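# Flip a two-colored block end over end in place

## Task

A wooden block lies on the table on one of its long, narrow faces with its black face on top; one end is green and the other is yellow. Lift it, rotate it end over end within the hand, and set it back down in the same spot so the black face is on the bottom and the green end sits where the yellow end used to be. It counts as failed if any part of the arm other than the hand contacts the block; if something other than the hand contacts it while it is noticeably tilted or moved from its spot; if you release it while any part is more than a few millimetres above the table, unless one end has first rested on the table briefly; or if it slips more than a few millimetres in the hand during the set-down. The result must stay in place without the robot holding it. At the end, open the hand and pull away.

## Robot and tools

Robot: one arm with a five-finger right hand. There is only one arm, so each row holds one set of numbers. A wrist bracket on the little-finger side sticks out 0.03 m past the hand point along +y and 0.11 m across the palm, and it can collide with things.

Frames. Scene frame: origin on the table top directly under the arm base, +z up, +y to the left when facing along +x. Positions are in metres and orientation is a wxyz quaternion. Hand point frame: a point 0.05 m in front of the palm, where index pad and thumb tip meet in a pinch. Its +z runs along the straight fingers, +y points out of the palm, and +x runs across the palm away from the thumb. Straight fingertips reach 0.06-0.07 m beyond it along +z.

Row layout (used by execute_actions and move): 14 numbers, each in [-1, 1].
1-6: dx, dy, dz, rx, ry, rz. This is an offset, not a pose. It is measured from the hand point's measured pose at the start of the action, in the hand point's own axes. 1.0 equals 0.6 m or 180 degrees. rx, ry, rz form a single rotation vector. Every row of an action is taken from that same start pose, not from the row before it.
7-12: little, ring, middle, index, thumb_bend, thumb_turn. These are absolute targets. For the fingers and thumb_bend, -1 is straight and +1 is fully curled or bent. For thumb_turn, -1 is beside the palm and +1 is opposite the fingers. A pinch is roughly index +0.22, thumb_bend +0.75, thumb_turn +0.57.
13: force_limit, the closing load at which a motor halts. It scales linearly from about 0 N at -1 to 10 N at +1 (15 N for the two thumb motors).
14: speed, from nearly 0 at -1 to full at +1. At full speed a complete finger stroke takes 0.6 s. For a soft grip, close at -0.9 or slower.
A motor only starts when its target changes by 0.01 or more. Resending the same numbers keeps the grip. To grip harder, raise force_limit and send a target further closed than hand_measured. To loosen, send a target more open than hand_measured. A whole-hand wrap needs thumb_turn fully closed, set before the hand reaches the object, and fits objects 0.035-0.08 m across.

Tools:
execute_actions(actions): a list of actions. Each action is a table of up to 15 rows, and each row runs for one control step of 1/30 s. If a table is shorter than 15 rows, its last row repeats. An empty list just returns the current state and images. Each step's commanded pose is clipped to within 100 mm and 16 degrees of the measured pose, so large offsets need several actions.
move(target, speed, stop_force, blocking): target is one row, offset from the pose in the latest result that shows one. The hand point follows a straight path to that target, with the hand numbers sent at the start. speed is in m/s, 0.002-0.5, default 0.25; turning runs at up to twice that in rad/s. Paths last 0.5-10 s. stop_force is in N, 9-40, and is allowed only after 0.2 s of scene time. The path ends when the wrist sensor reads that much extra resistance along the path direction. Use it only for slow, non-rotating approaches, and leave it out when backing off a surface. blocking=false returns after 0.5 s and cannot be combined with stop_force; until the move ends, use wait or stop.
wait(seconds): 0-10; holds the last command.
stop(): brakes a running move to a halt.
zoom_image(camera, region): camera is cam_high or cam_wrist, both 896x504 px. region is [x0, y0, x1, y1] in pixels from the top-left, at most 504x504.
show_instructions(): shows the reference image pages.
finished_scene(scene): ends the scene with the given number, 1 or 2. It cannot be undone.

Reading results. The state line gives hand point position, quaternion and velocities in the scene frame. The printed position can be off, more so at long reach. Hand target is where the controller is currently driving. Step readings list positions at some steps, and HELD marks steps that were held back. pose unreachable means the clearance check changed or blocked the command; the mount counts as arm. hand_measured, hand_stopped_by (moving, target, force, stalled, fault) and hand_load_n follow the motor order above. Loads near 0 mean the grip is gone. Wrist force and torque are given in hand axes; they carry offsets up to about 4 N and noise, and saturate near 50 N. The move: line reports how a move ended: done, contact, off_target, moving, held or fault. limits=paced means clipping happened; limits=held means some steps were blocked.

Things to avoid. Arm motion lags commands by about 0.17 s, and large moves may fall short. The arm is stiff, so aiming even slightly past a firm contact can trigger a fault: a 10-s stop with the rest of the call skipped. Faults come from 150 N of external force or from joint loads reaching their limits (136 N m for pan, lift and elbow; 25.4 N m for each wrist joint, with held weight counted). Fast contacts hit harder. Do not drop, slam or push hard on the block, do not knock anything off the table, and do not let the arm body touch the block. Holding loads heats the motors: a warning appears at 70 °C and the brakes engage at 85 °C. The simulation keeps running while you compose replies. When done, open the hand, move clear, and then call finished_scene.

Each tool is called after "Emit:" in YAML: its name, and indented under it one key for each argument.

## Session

Emit:
execute_actions:
  actions: []

Scene clock: 0.00 s.
end_effector_position=(-0.0062, +0.1687, +0.3823) hand_measured=(-1.000, -1.000, -1.000, -1.000, -1.000, -1.000) hand_load_n=(+0.0, +0.0, +0.0, +0.0, +0.0, +0.0) hand_stopped_by=(target, target, target, target, target, target) hand_force_limit=0.00 hand_speed=-0.80 end_effector_quat_wxyz=(-0.293, +0.848, -0.423, +0.124) end_effector_velocity=(-0.000, +0.001, +0.001) end_effector_angular_velocity=(+0.003, +0.001, -0.001)
Joint positions: [ 1.663 -1.797  1.852  1.281  2.204 -2.31 ]
Joint velocities: [ 0.     0.    -0.002 -0.001  0.     0.001]
Joint torques (N m, as the arm reports them, + toward a larger angle): no reading
Wrist force (N, on the end effector, along its own x y z axes, offset not removed): no reading
Wrist torque (N m, same axes, about the end effector's origin, offset not removed): no reading
Hand target: -0.006, +0.169, +0.382; -0.293, +0.848, -0.423, +0.124

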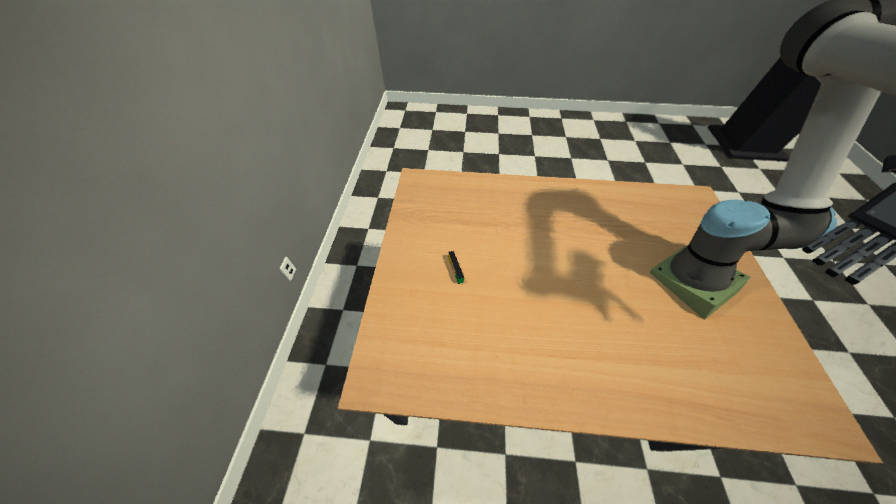

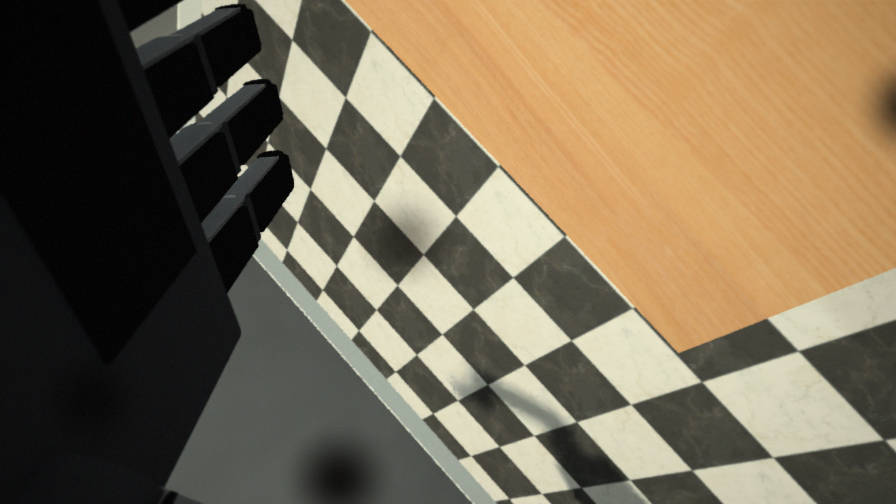

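Emit:
move:
  target: [0.79,-0.39,0.53,0.045,0.066,0.058,-1,-1,-1,-0.2,0.15,0.57,0,0.5]
  speed: 0.15

Scene clock: 12.53 s.
end_effector_position=(+0.5803, +0.0288, +0.2520) hand_measured=(-1.000, -1.000, -1.000, -0.200, +0.150, +0.570) hand_load_n=(+0.0, +0.0, +0.0, +0.0, +0.0, +0.0) hand_stopped_by=(target, target, target, target, target, target) hand_force_limit=0.00 hand_speed=0.50 end_effector_quat_wxyz=(-0.316, +0.767, -0.516, +0.214) end_effector_velocity=(+0.001, -0.000, +0.000) end_effector_angular_velocity=(-0.001, +0.001, +0.000)
Joint positions: [-0.2   -1.447  1.484  0.697  1.28  -3.724]
Joint velocities: [ 0.001  0.004 -0.006  0.003  0.001 -0.   ]
Joint torques (N m, as the arm reports them, + toward a larger angle): [ 13.25 -22.75 -34.8    3.09   0.45   1.25]
Wrist force (N, on the end effector, along its own x y z axes, offset not removed): [3.3 -3.4 -2.3]
Wrist torque (N m, same axes, about the end effector's origin, offset not removed): [-0.56 -0.43 0.16]
Hand target: +0.580, +0.029, +0.252; -0.316, +0.767, -0.516, +0.214
Off the commanded pose: 0.000 m, 0 deg.
move: done

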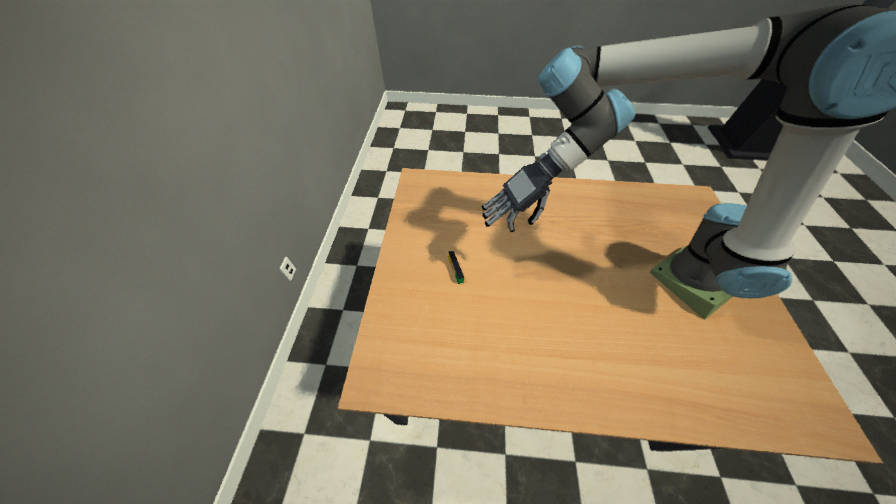

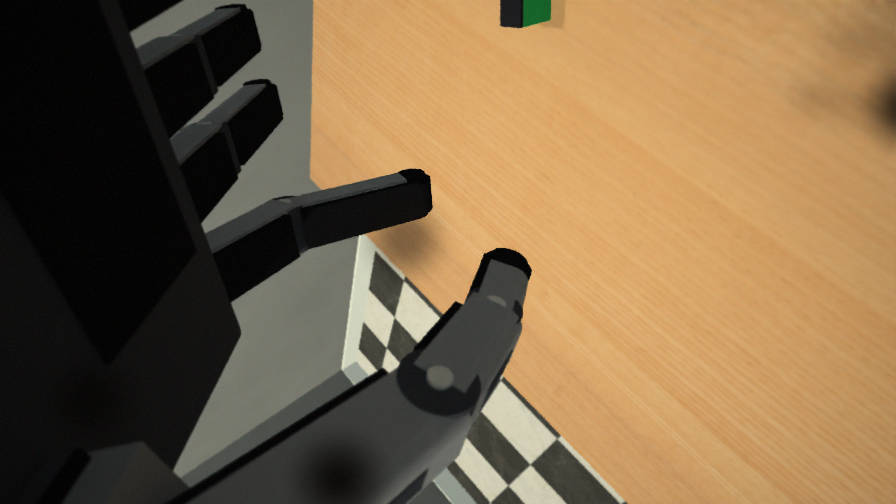

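Emit:
move:
  target: [0.075,0.005,0.353,0.111,0,0,-1,-1,-1,-0.2,0.15,0.57,0,0.5]

Scene clock: 16.27 s.
end_effector_position=(+0.7337, +0.0424, +0.1001) hand_measured=(-1.000, -1.000, -1.000, -0.200, +0.150, +0.570) hand_load_n=(+0.0, +0.0, +0.0, +0.0, +0.0, +0.0) hand_stopped_by=(target, target, target, target, target, target) hand_force_limit=0.00 hand_speed=0.50 end_effector_quat_wxyz=(-0.444, +0.700, -0.471, +0.300) end_effector_velocity=(+0.002, +0.000, +0.000) end_effector_angular_velocity=(+0.001, -0.005, -0.001)
Joint positions: [-0.249 -1.134  1.524  0.03   1.059 -3.625]
Joint velocities: [ 0.001  0.003 -0.004 -0.005 -0.     0.003]
Joint torques (N m, as the arm reports them, + toward a larger angle): [ 16.69 -36.49 -27.4   -2.2   -2.75   1.91]
Wrist force (N, on the end effector, along its own x y z axes, offset not removed): [0.2 -2.9 -1.4]
Wrist torque (N m, same axes, about the end effector's origin, offset not removed): [-0.50 0.29 0.08]
Hand target: +0.734, +0.042, +0.100; -0.444, +0.700, -0.471, +0.300
Off the commanded pose: 0.000 m, 0 deg.
move: done

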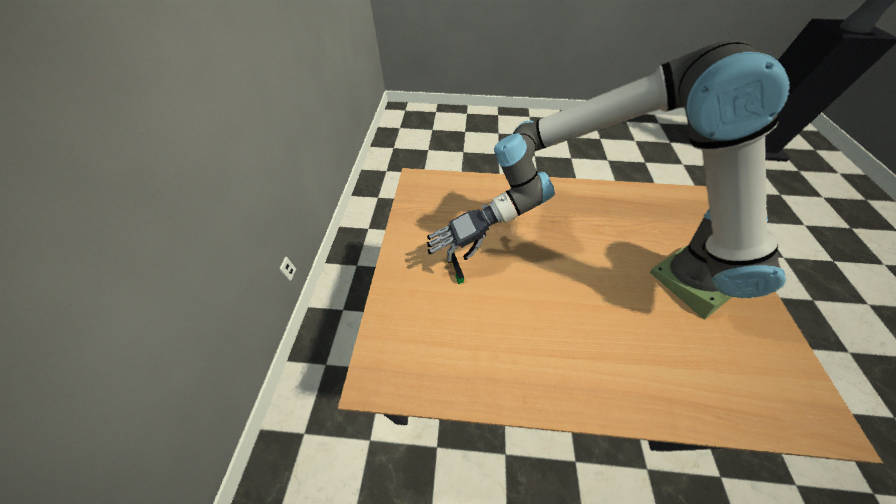

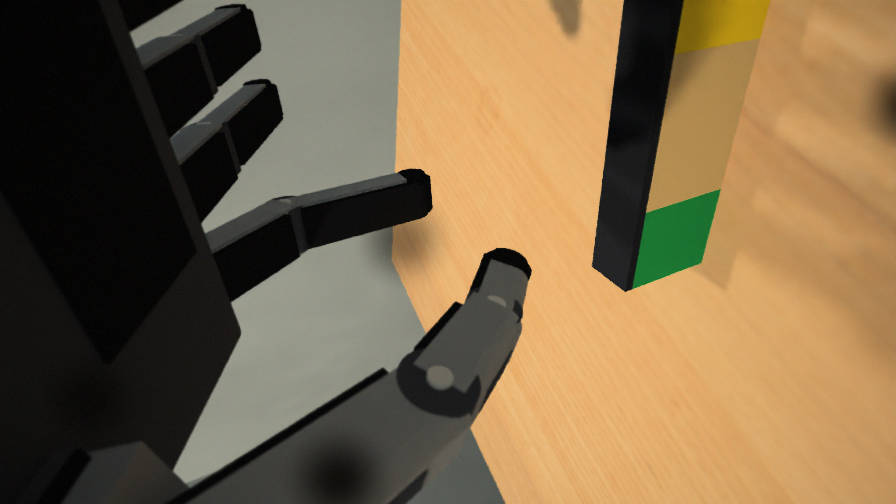

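Emit:
move:
  target: [-0.014,0.077,0.031,0,-0.01,-0.005,-1,-1,-1,-0.2,0.15,0.57,0,0.5]
  speed: 0.08

Scene clock: 18.90 s.
end_effector_position=(+0.7279, +0.0490, +0.0505) hand_measured=(-1.000, -1.000, -1.000, -0.200, +0.150, +0.570) hand_load_n=(+0.0, +0.0, +0.0, +0.0, +0.0, +0.0) hand_stopped_by=(target, target, target, target, target, target) hand_force_limit=0.00 hand_speed=0.50 end_effector_quat_wxyz=(-0.449, +0.708, -0.459, +0.293) end_effector_velocity=(+0.000, +0.000, -0.002) end_effector_angular_velocity=(-0.001, -0.002, +0.002)
Joint positions: [-0.265 -1.068  1.561 -0.052  1.017 -3.657]
Joint velocities: [-0.001  0.003  0.001 -0.004 -0.002 -0.003]
Joint torques (N m, as the arm reports them, + toward a larger angle): [  3.13 -39.05  -2.09  -1.98  -2.44  -1.68]
Wrist force (N, on the end effector, along its own x y z axes, offset not removed): [0.5 -3.7 -1.7]
Wrist torque (N m, same axes, about the end effector's origin, offset not removed): [-0.39 0.02 0.30]
Hand target: +0.728, +0.049, +0.050; -0.449, +0.708, -0.459, +0.293
Off the commanded pose: 0.000 m, 0 deg.
move: done

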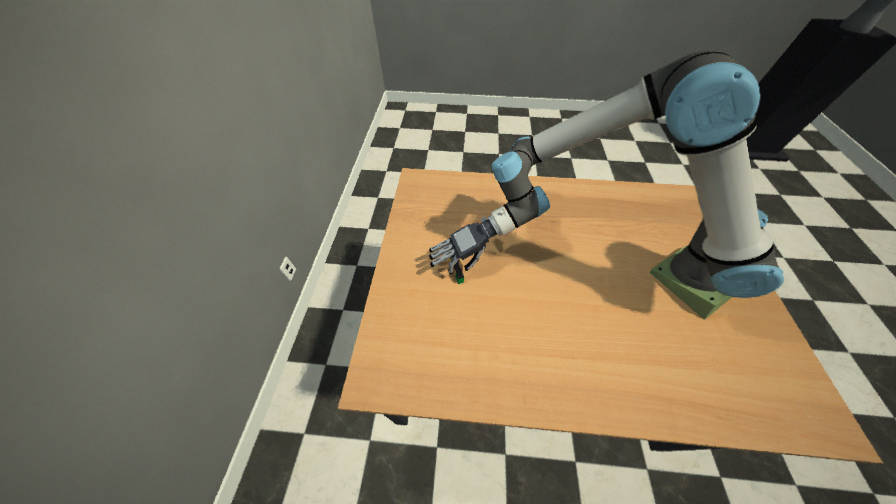

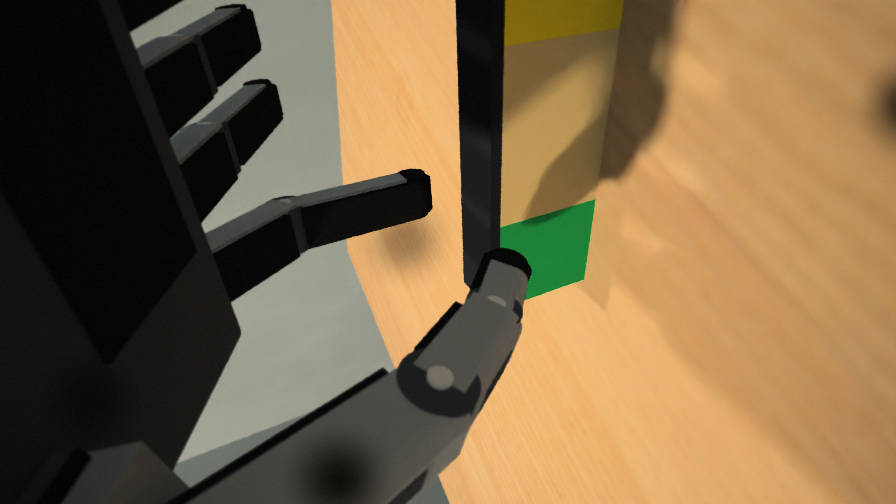

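Emit:
move:
  target: [0,0.041,0.019,0,0,0,-1,-1,-1,-0.2,0.2,0.57,0,0.5]
  speed: 0.03

Emit:
move:
  target: [0,0,0,0,0,0,-1,-1,-1,0.0,0.45,0.57,-0.6,-0.8]

Emit:
move:
  target: [0,0,0,0,0,0,-1,-1,-1,0.0,0.6,0.57,0.4,-0.9]

Emit:
move:
  target: [0,-0.3,-0.14,0,0,0,-1,-1,-1,0.0,0.6,0.57,0.4,-0.9]
  speed: 0.12

Scene clock: 25.50 s.
end_effector_position=(+0.7278, +0.0489, +0.0236) hand_measured=(-1.000, -1.000, -1.000, -0.200, +0.200, +0.570) hand_load_n=(+0.0, +0.0, +0.0, +0.0, +0.0, +0.0) hand_stopped_by=(target, target, target, target, target, target) hand_force_limit=0.00 hand_speed=0.50 end_effector_quat_wxyz=(-0.449, +0.708, -0.459, +0.293) end_effector_velocity=(-0.001, -0.000, -0.002) end_effector_angular_velocity=(+0.001, +0.002, -0.001)
Joint positions: [-0.273 -1.028  1.574 -0.102  1.01  -3.661]
Joint velocities: [-0.001  0.002  0.002 -0.002 -0.     0.   ]
Joint torques (N m, as the arm reports them, + toward a larger angle): [  4.46 -35.97  -1.36  -1.69  -2.19  -1.67]
Wrist force (N, on the end effector, along its own x y z axes, offset not removed): [-0.7 1.6 -0.8]
Wrist torque (N m, same axes, about the end effector's origin, offset not removed): [0.21 0.37 0.11]
Hand target: +0.728, +0.049, +0.023; -0.449, +0.708, -0.459, +0.293
Off the commanded pose: 0.000 m, 0 deg.
move: done

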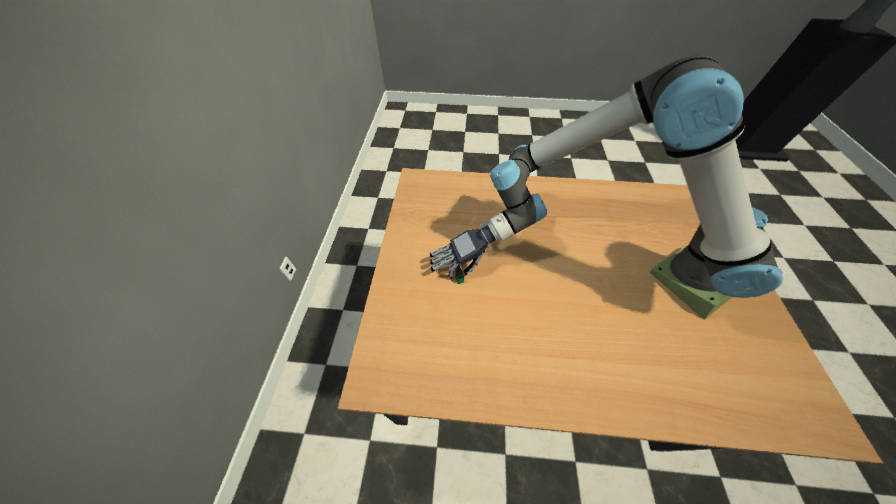

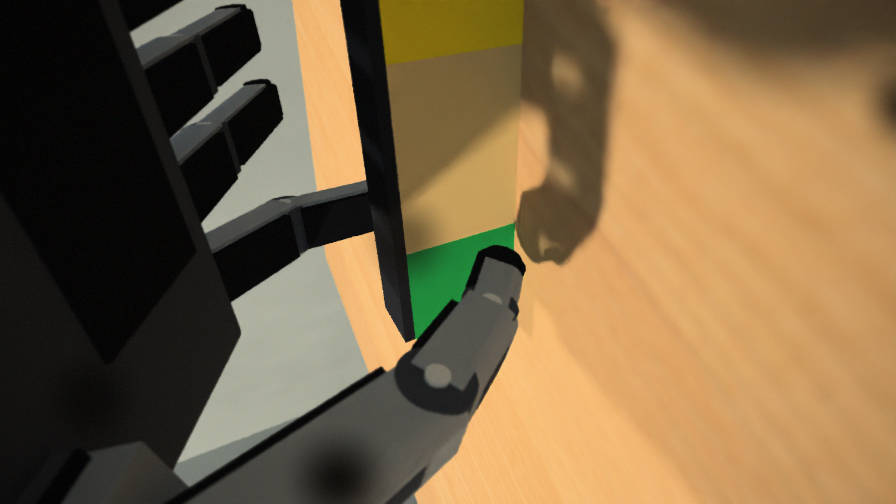

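Scene clock: 26.93 s.
end_effector_position=(+0.7278, +0.0489, +0.0236) hand_measured=(-1.000, -1.000, -1.000, +0.000, +0.450, +0.570) hand_load_n=(+0.0, +0.0, +0.0, +0.5, +0.5, +0.0) hand_stopped_by=(target, target, target, target, target, target) hand_force_limit=-0.60 hand_speed=-0.80 end_effector_quat_wxyz=(-0.449, +0.708, -0.459, +0.293) end_effector_velocity=(+0.001, -0.001, +0.000) end_effector_angular_velocity=(-0.001, -0.002, -0.001)
Joint positions: [-0.273 -1.028  1.574 -0.102  1.01  -3.661]
Joint velocities: [-0.001  0.    -0.002 -0.001 -0.    -0.   ]
Joint torques (N m, as the arm reports them, + toward a larger angle): [  9.43 -56.33 -11.22   2.51  -1.15  -1.16]
Wrist force (N, on the end effector, along its own x y z axes, offset not removed): [-1.0 3.0 -5.8]
Wrist torque (N m, same axes, about the end effector's origin, offset not removed): [0.61 0.40 0.21]
Hand target: +0.728, +0.049, +0.024; -0.449, +0.708, -0.459, +0.293
Off the commanded pose: 0.000 m, 0 deg.
move: done

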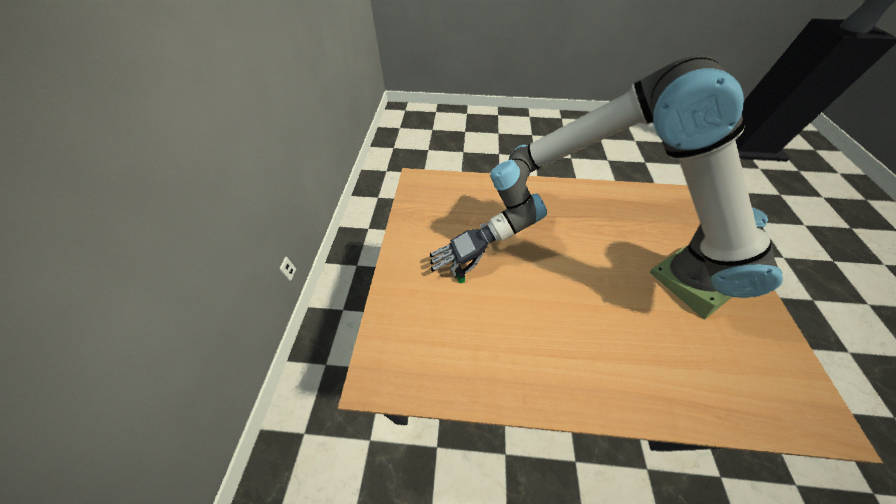

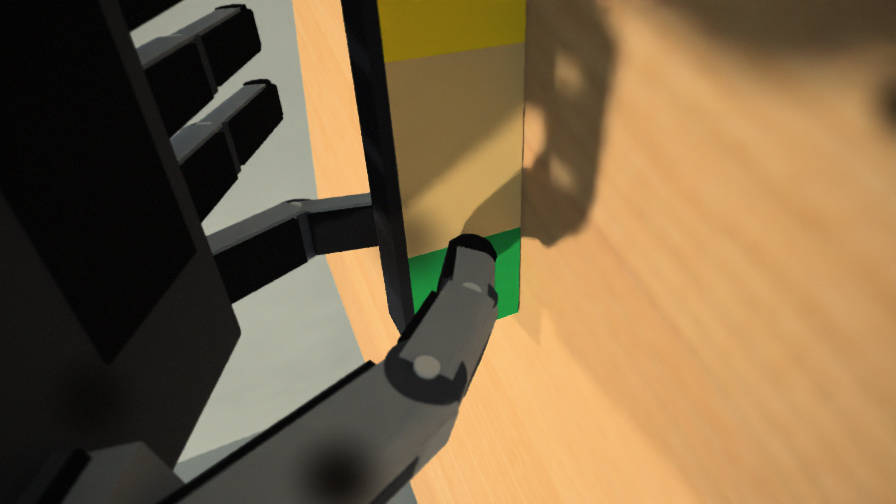

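Scene clock: 28.57 s.
end_effector_position=(+0.7278, +0.0489, +0.0236) hand_measured=(-1.000, -1.000, -1.000, -0.002, +0.592, +0.570) hand_load_n=(+0.0, +0.0, +0.0, +8.5, +7.0, +1.5) hand_stopped_by=(target, target, target, target, stalled, target) hand_force_limit=0.40 hand_speed=-0.90 end_effector_quat_wxyz=(-0.449, +0.708, -0.459, +0.293) end_effector_velocity=(-0.000, +0.000, -0.000) end_effector_angular_velocity=(-0.001, -0.000, +0.001)
Joint positions: [-0.273 -1.028  1.574 -0.102  1.01  -3.661]
Joint velocities: [ 0.     0.     0.001 -0.    -0.    -0.001]
Joint torques (N m, as the arm reports them, + toward a larger angle): [  8.35 -56.91  -9.31   2.49  -0.95  -1.35]
Wrist force (N, on the end effector, along its own x y z axes, offset not removed): [2.2 4.7 -1.1]
Wrist torque (N m, same axes, about the end effector's origin, offset not removed): [0.51 -0.32 0.41]
Hand target: +0.728, +0.049, +0.024; -0.449, +0.708, -0.459, +0.293
Off the commanded pose: 0.000 m, 0 deg.
move: done

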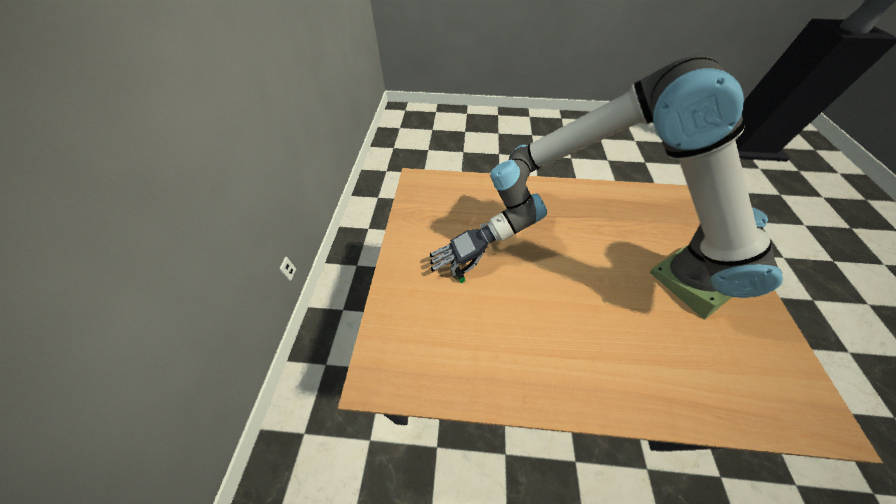

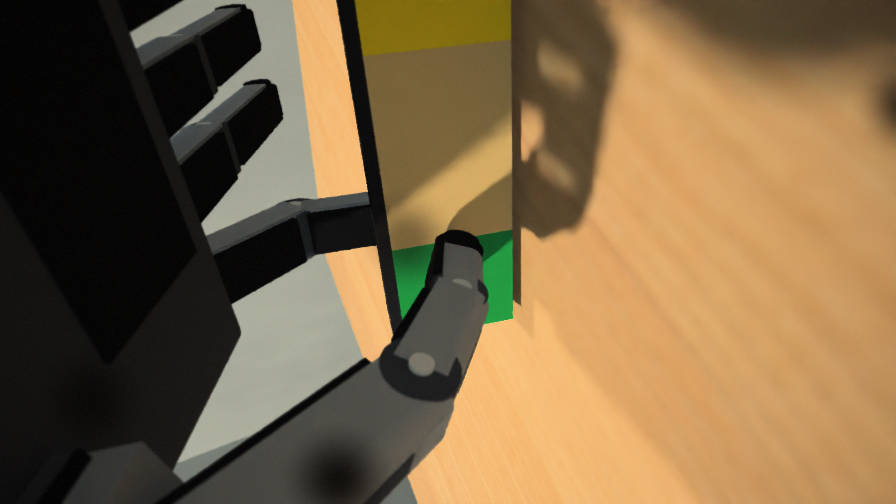

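Scene clock: 30.70 s.
end_effector_position=(+0.7281, +0.0495, +0.2220) hand_measured=(-1.000, -1.000, -1.000, -0.002, +0.590, +0.570) hand_load_n=(+0.0, +0.0, +0.0, +8.5, +6.0, +1.5) hand_stopped_by=(target, target, target, target, stalled, target) hand_force_limit=0.40 hand_speed=-0.90 end_effector_quat_wxyz=(-0.449, +0.708, -0.459, +0.293) end_effector_velocity=(-0.000, -0.000, +0.002) end_effector_angular_velocity=(+0.000, +0.002, -0.001)
Joint positions: [-0.208 -1.25   1.379  0.299  1.069 -3.629]
Joint velocities: [ 0.    -0.001 -0.004  0.007  0.001  0.   ]
Joint torques (N m, as the arm reports them, + toward a larger angle): [ 15.15 -52.65 -35.71   2.15   0.79   1.76]
Wrist force (N, on the end effector, along its own x y z axes, offset not removed): [0.5 -0.5 -6.3]
Wrist torque (N m, same axes, about the end effector's origin, offset not removed): [0.10 0.34 0.27]
Hand target: +0.728, +0.050, +0.222; -0.449, +0.708, -0.459, +0.293
Off the commanded pose: 0.000 m, 0 deg.
move: done

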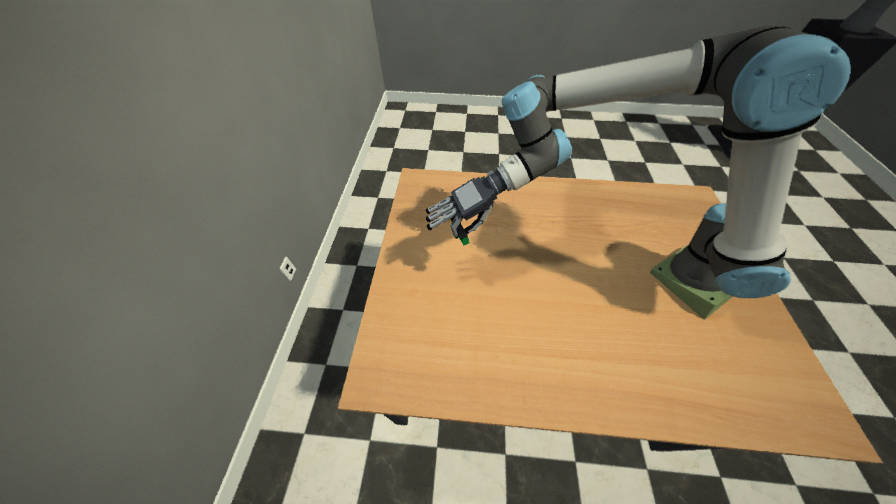

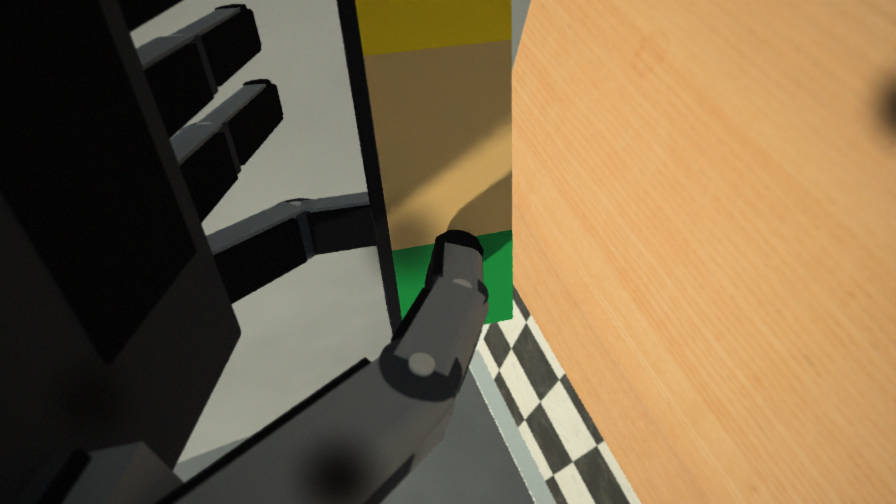

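Emit:
move:
  target: [0,0,0,0,0,0,-1,-1,-1,0.0,0.53,0.57,0.4,-0.95]

Scene clock: 33.33 s.
end_effector_position=(+0.7281, +0.0495, +0.2220) hand_measured=(-1.000, -1.000, -1.000, -0.002, +0.528, +0.570) hand_load_n=(+0.0, +0.0, +0.0, +4.0, +2.0, +0.0) hand_stopped_by=(target, target, target, target, moving, target) hand_force_limit=0.40 hand_speed=-0.95 end_effector_quat_wxyz=(-0.449, +0.708, -0.459, +0.293) end_effector_velocity=(-0.000, +0.001, -0.001) end_effector_angular_velocity=(+0.000, +0.001, +0.001)
Joint positions: [-0.208 -1.25   1.379  0.299  1.069 -3.629]
Joint velocities: [ 0.001  0.     0.001 -0.     0.    -0.   ]
Joint torques (N m, as the arm reports them, + toward a larger angle): [  4.14 -34.41  -6.    -2.08  -2.25   0.78]
Wrist force (N, on the end effector, along its own x y z axes, offset not removed): [-0.8 2.8 1.2]
Wrist torque (N m, same axes, about the end effector's origin, offset not removed): [0.07 0.22 0.29]
Hand target: +0.728, +0.050, +0.222; -0.449, +0.708, -0.459, +0.293
Off the commanded pose: 0.000 m, 0 deg.
move: done

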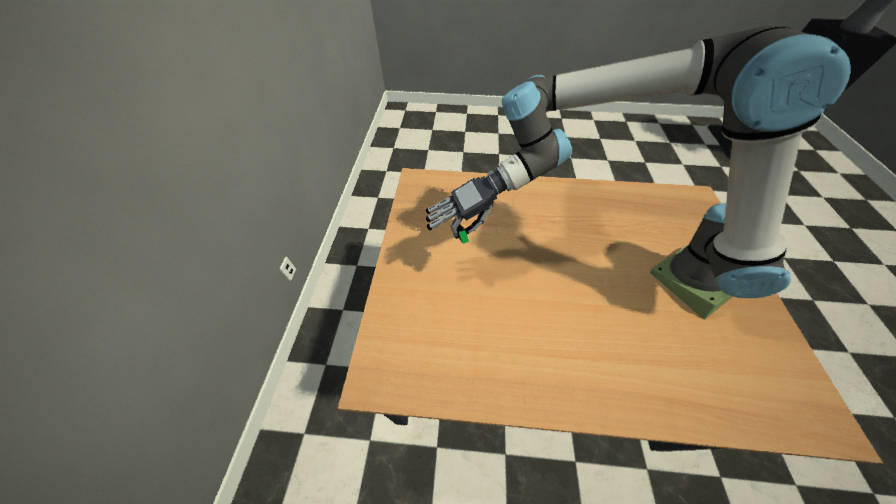

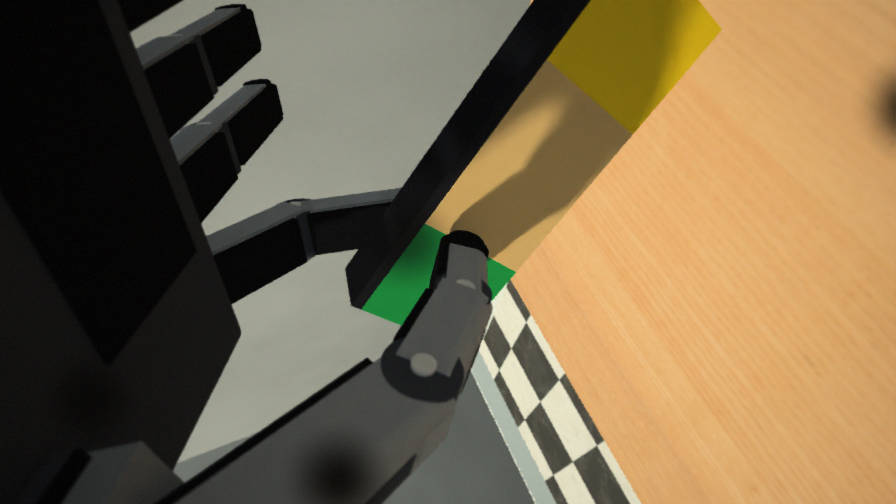

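Rotate −110°.

Emit:
move:
  target: [0,0,0,0,0.2585,-0.5537,-1,-1,-1,0.0,0.53,0.57,0.4,-0.95]
  speed: 0.2

Scene clock: 40.50 s.
end_effector_position=(+0.7277, +0.0494, +0.2222) hand_measured=(-1.000, -1.000, -1.000, +0.000, +0.528, +0.570) hand_load_n=(+0.0, +0.0, +0.0, +4.0, +2.0, +0.0) hand_stopped_by=(target, target, target, target, target, target) hand_force_limit=0.40 hand_speed=-0.95 end_effector_quat_wxyz=(+0.118, +0.646, +0.106, +0.747) end_effector_velocity=(+0.000, -0.000, -0.000) end_effector_angular_velocity=(-0.009, -0.004, +0.000)
Joint positions: [ 0.062 -1.224  1.983 -1.047  1.557 -5.244]
Joint velocities: [-0.002  0.003  0.002 -0.009 -0.004 -0.008]
Joint torques (N m, as the arm reports them, + toward a larger angle): [  3.37 -28.84  -1.15  -4.14  -2.04  -1.5 ]
Wrist force (N, on the end effector, along its own x y z axes, offset not removed): [-1.4 -2.0 -3.0]
Wrist torque (N m, same axes, about the end effector's origin, offset not removed): [-0.35 0.40 0.08]
Hand target: +0.728, +0.049, +0.222; +0.118, +0.645, +0.107, +0.747
Off the commanded pose: 0.000 m, 0 deg.
move: done

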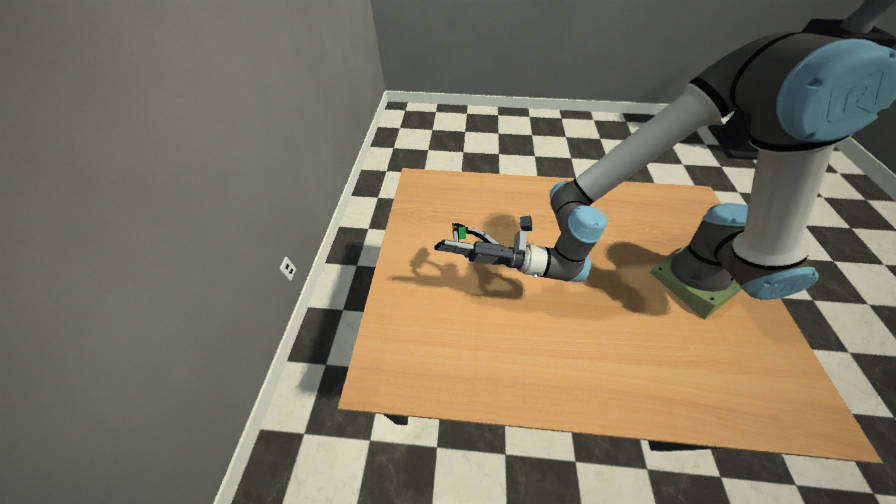

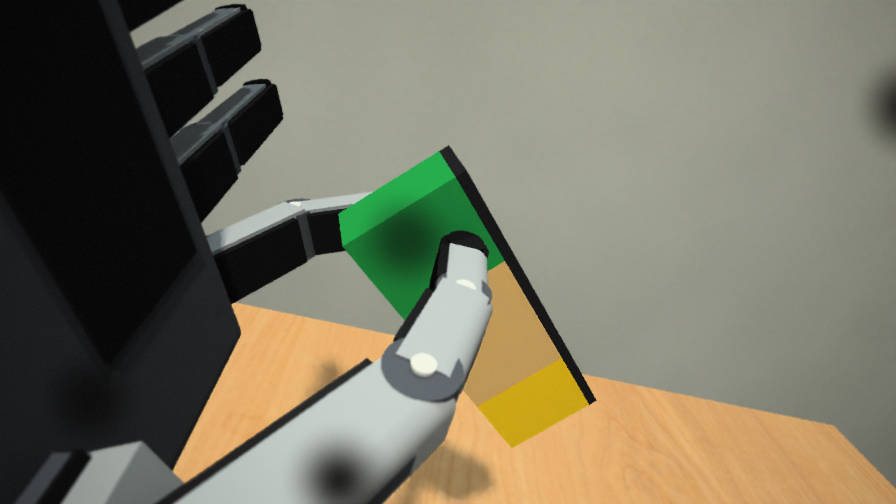

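About 150°. Another −30°.

Emit:
move:
  target: [0,0,0,0,0.0705,-0.151,-1,-1,-1,0.0,0.53,0.57,0.4,-0.95]
  speed: 0.15

Scene clock: 44.83 s.
end_effector_position=(+0.7277, +0.0494, +0.2222) hand_measured=(-1.000, -1.000, -1.000, +0.000, +0.528, +0.570) hand_load_n=(+0.0, +0.0, +0.0, +4.0, +2.0, +0.0) hand_stopped_by=(target, target, target, target, target, target) hand_force_limit=0.40 hand_speed=-0.95 end_effector_quat_wxyz=(+0.277, +0.517, +0.267, +0.765) end_effector_velocity=(-0.000, +0.000, -0.000) end_effector_angular_velocity=(-0.010, -0.004, +0.001)
Joint positions: [-0.038 -1.089  2.038 -1.405  1.316 -5.661]
Joint velocities: [-0.002  0.002  0.001 -0.006 -0.006 -0.008]
Joint torques (N m, as the arm reports them, + toward a larger angle): [  2.86 -29.47   2.28  -4.1   -1.75  -0.88]
Wrist force (N, on the end effector, along its own x y z axes, offset not removed): [2.4 1.7 -2.7]
Wrist torque (N m, same axes, about the end effector's origin, offset not removed): [0.32 -0.08 0.40]
Hand target: +0.728, +0.049, +0.222; +0.277, +0.517, +0.267, +0.765
Off the commanded pose: 0.000 m, 0 deg.
move: done

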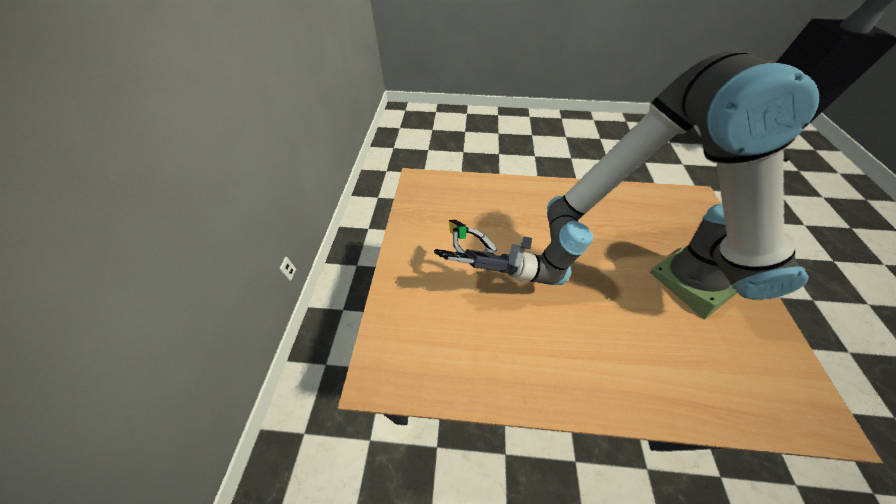

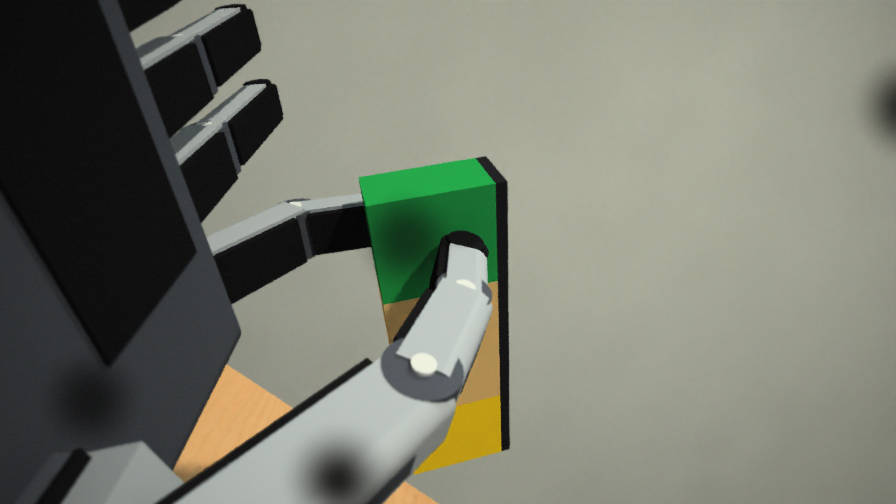

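Emit:
move:
  target: [0,0,0,0,0,0,-1,-1,-1,0.0,0.59,0.57,0.4,-0.9]

Emit:
move:
  target: [0,0,0,0,-0.329,0.7047,-1,-1,-1,0.0,0.59,0.57,0.4,-0.9]
  speed: 0.3

Emit:
move:
  target: [0.092,0.278,0.13,0,0,0,-1,-1,-1,0.0,0.59,0.57,0.4,-0.9]
  speed: 0.1

Emit:
zoom_image:
  camera: "cam_high"
  region: [400, 210, 520, 300]

Scene clock: 50.27 s.
end_effector_position=(+0.7277, +0.0494, +0.2222) hand_measured=(-1.000, -1.000, -1.000, +0.000, +0.582, +0.570) hand_load_n=(+0.0, +0.0, +0.0, +7.0, +7.5, -0.5) hand_stopped_by=(target, target, target, target, stalled, target) hand_force_limit=0.40 hand_speed=-0.90 end_effector_quat_wxyz=(+0.277, +0.517, +0.267, +0.765) end_effector_velocity=(+0.000, -0.000, +0.001) end_effector_angular_velocity=(+0.001, -0.003, -0.001)
Joint positions: [-0.038 -1.089  2.038 -1.405  1.316 -5.661]
Joint velocities: [-0.    -0.    -0.001 -0.002  0.     0.001]
Joint torques (N m, as the arm reports them, + toward a larger angle): [ 15.32 -50.09   1.35   0.09   1.11   1.76]
Wrist force (N, on the end effector, along its own x y z axes, offset not removed): [2.6 0.1 -2.6]
Wrist torque (N m, same axes, about the end effector's origin, offset not removed): [-0.02 -0.23 0.25]
Hand target: +0.728, +0.049, +0.222; +0.277, +0.517, +0.267, +0.765
Off the commanded pose: 0.000 m, 0 deg.
move: done

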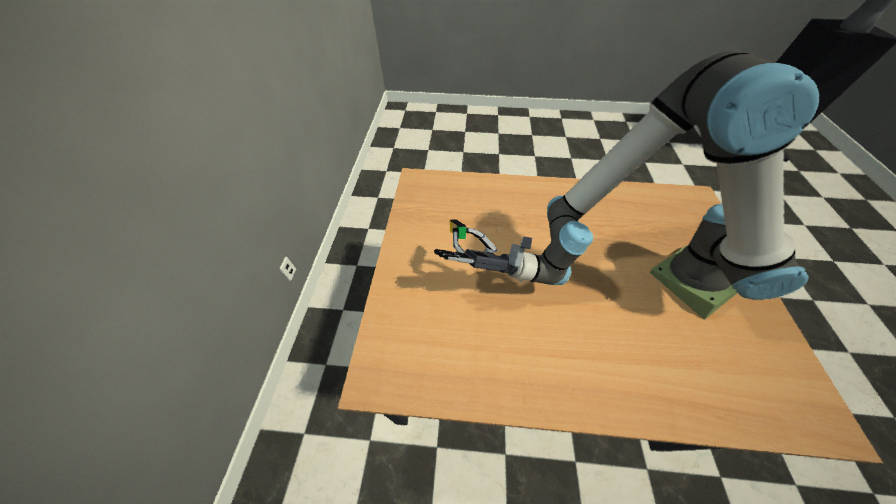

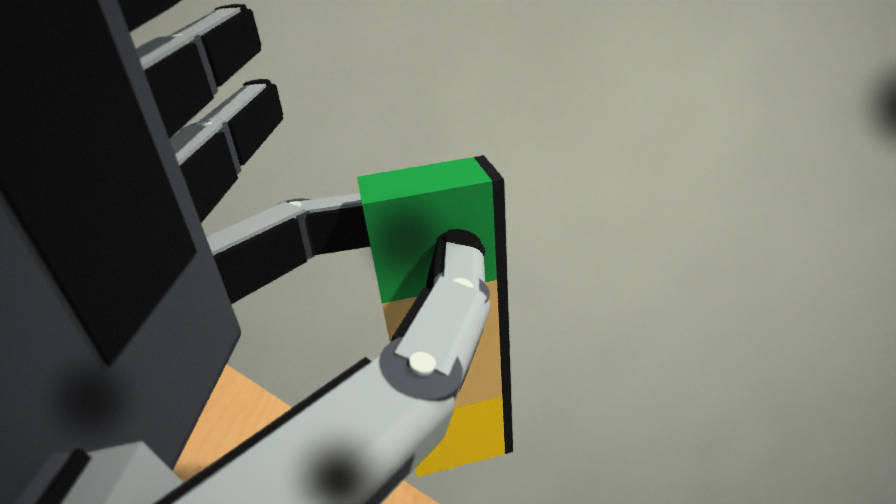

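Scene clock: 54.83 s.
end_effector_position=(+0.7281, +0.0495, +0.2220) hand_measured=(-1.000, -1.000, -1.000, +0.000, +0.578, +0.570) hand_load_n=(+0.0, +0.0, +0.0, +6.5, +7.0, -1.0) hand_stopped_by=(target, target, target, target, stalled, target) hand_force_limit=0.40 hand_speed=-0.90 end_effector_quat_wxyz=(-0.449, +0.708, -0.459, +0.293) end_effector_velocity=(+0.000, -0.000, -0.000) end_effector_angular_velocity=(+0.010, +0.005, +0.001)
Joint positions: [-0.208 -1.25   1.379  0.299  1.069 -3.628]
Joint velocities: [-0.004  0.003 -0.004  0.005 -0.008  0.006]
Joint torques (N m, as the arm reports them, + toward a larger angle): [  6.37 -38.27 -31.35   2.38  -2.51   1.65]
Wrist force (N, on the end effector, along its own x y z axes, offset not removed): [-0.8 -1.6 -5.6]
Wrist torque (N m, same axes, about the end effector's origin, offset not removed): [0.04 0.32 0.27]
Hand target: +0.728, +0.050, +0.222; -0.450, +0.708, -0.459, +0.292
Off the commanded pose: 0.000 m, 0 deg.
move: done

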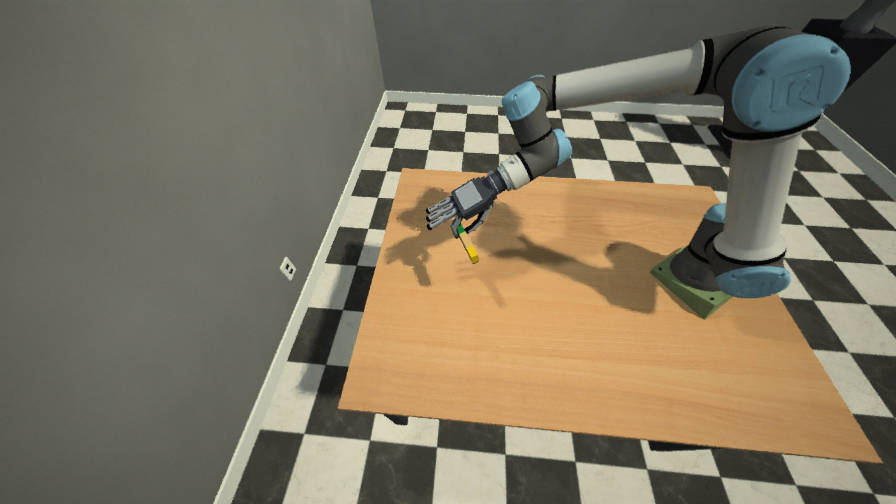

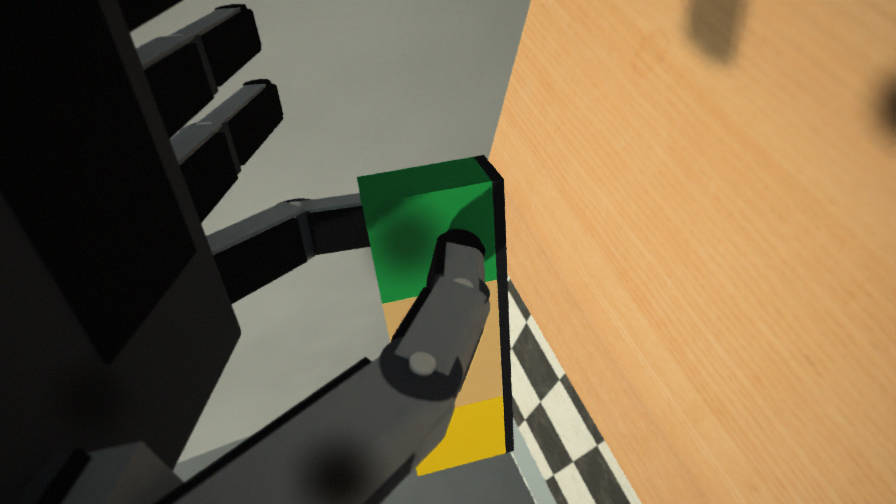

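Scene clock: 57.20 s.
end_effector_position=(+0.7504, -0.0013, +0.0381) hand_measured=(-1.000, -1.000, -1.000, +0.000, +0.578, +0.570) hand_load_n=(+0.0, +0.0, +0.0, +6.5, +7.0, -1.0) hand_stopped_by=(target, target, target, target, stalled, target) hand_force_limit=0.40 hand_speed=-0.90 end_effector_quat_wxyz=(-0.449, +0.708, -0.459, +0.293) end_effector_velocity=(+0.000, -0.000, -0.001) end_effector_angular_velocity=(+0.001, +0.001, -0.001)
Joint positions: [-0.344 -1.005  1.458  0.012  0.946 -3.698]
Joint velocities: [-0.001  0.003 -0.002 -0.001 -0.     0.001]
Joint torques (N m, as the arm reports them, + toward a larger angle): [  0.86 -39.89 -29.43  -1.25  -2.24  -1.3 ]
Wrist force (N, on the end effector, along its own x y z axes, offset not removed): [-1.6 2.3 -2.6]
Wrist torque (N m, same axes, about the end effector's origin, offset not removed): [0.34 0.43 0.29]
Hand target: +0.750, -0.001, +0.038; -0.449, +0.708, -0.459, +0.293
Off the commanded pose: 0.000 m, 0 deg.
move: done

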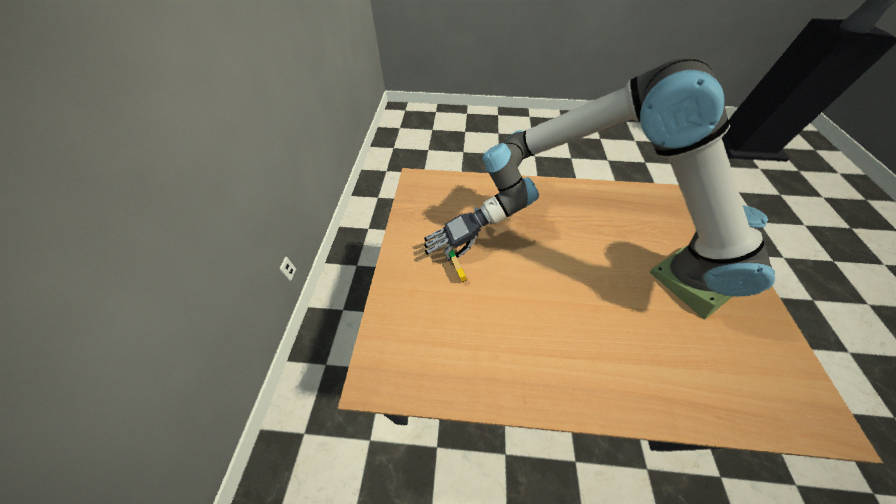

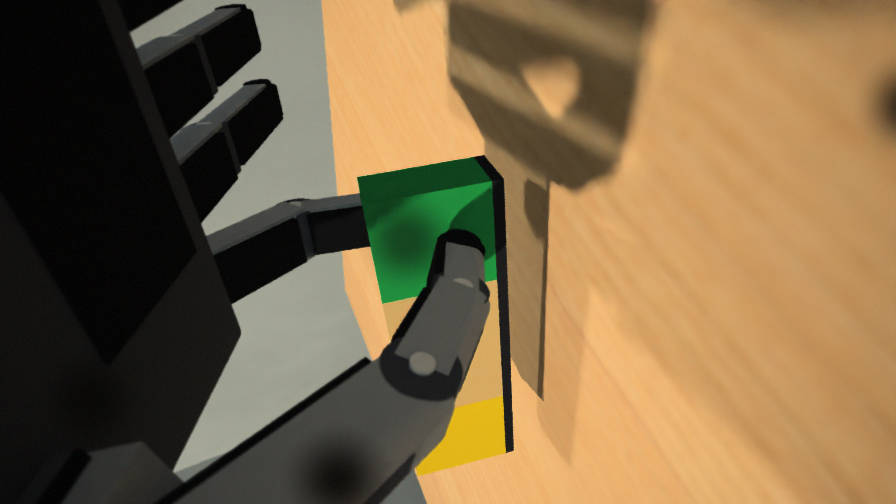

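Region (400, 210, 520, 300) of cam_high's 896x504 image, scaled by 4.200, with more detail than that image has; it fills the top 378 rows of this view, and the rest is white.

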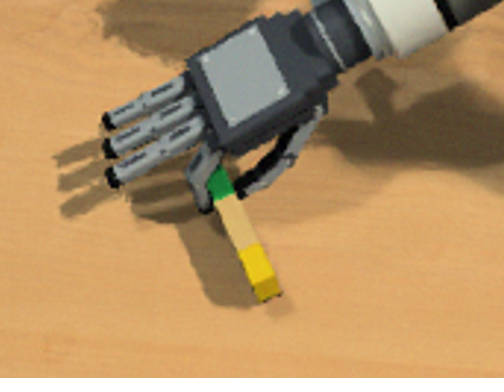

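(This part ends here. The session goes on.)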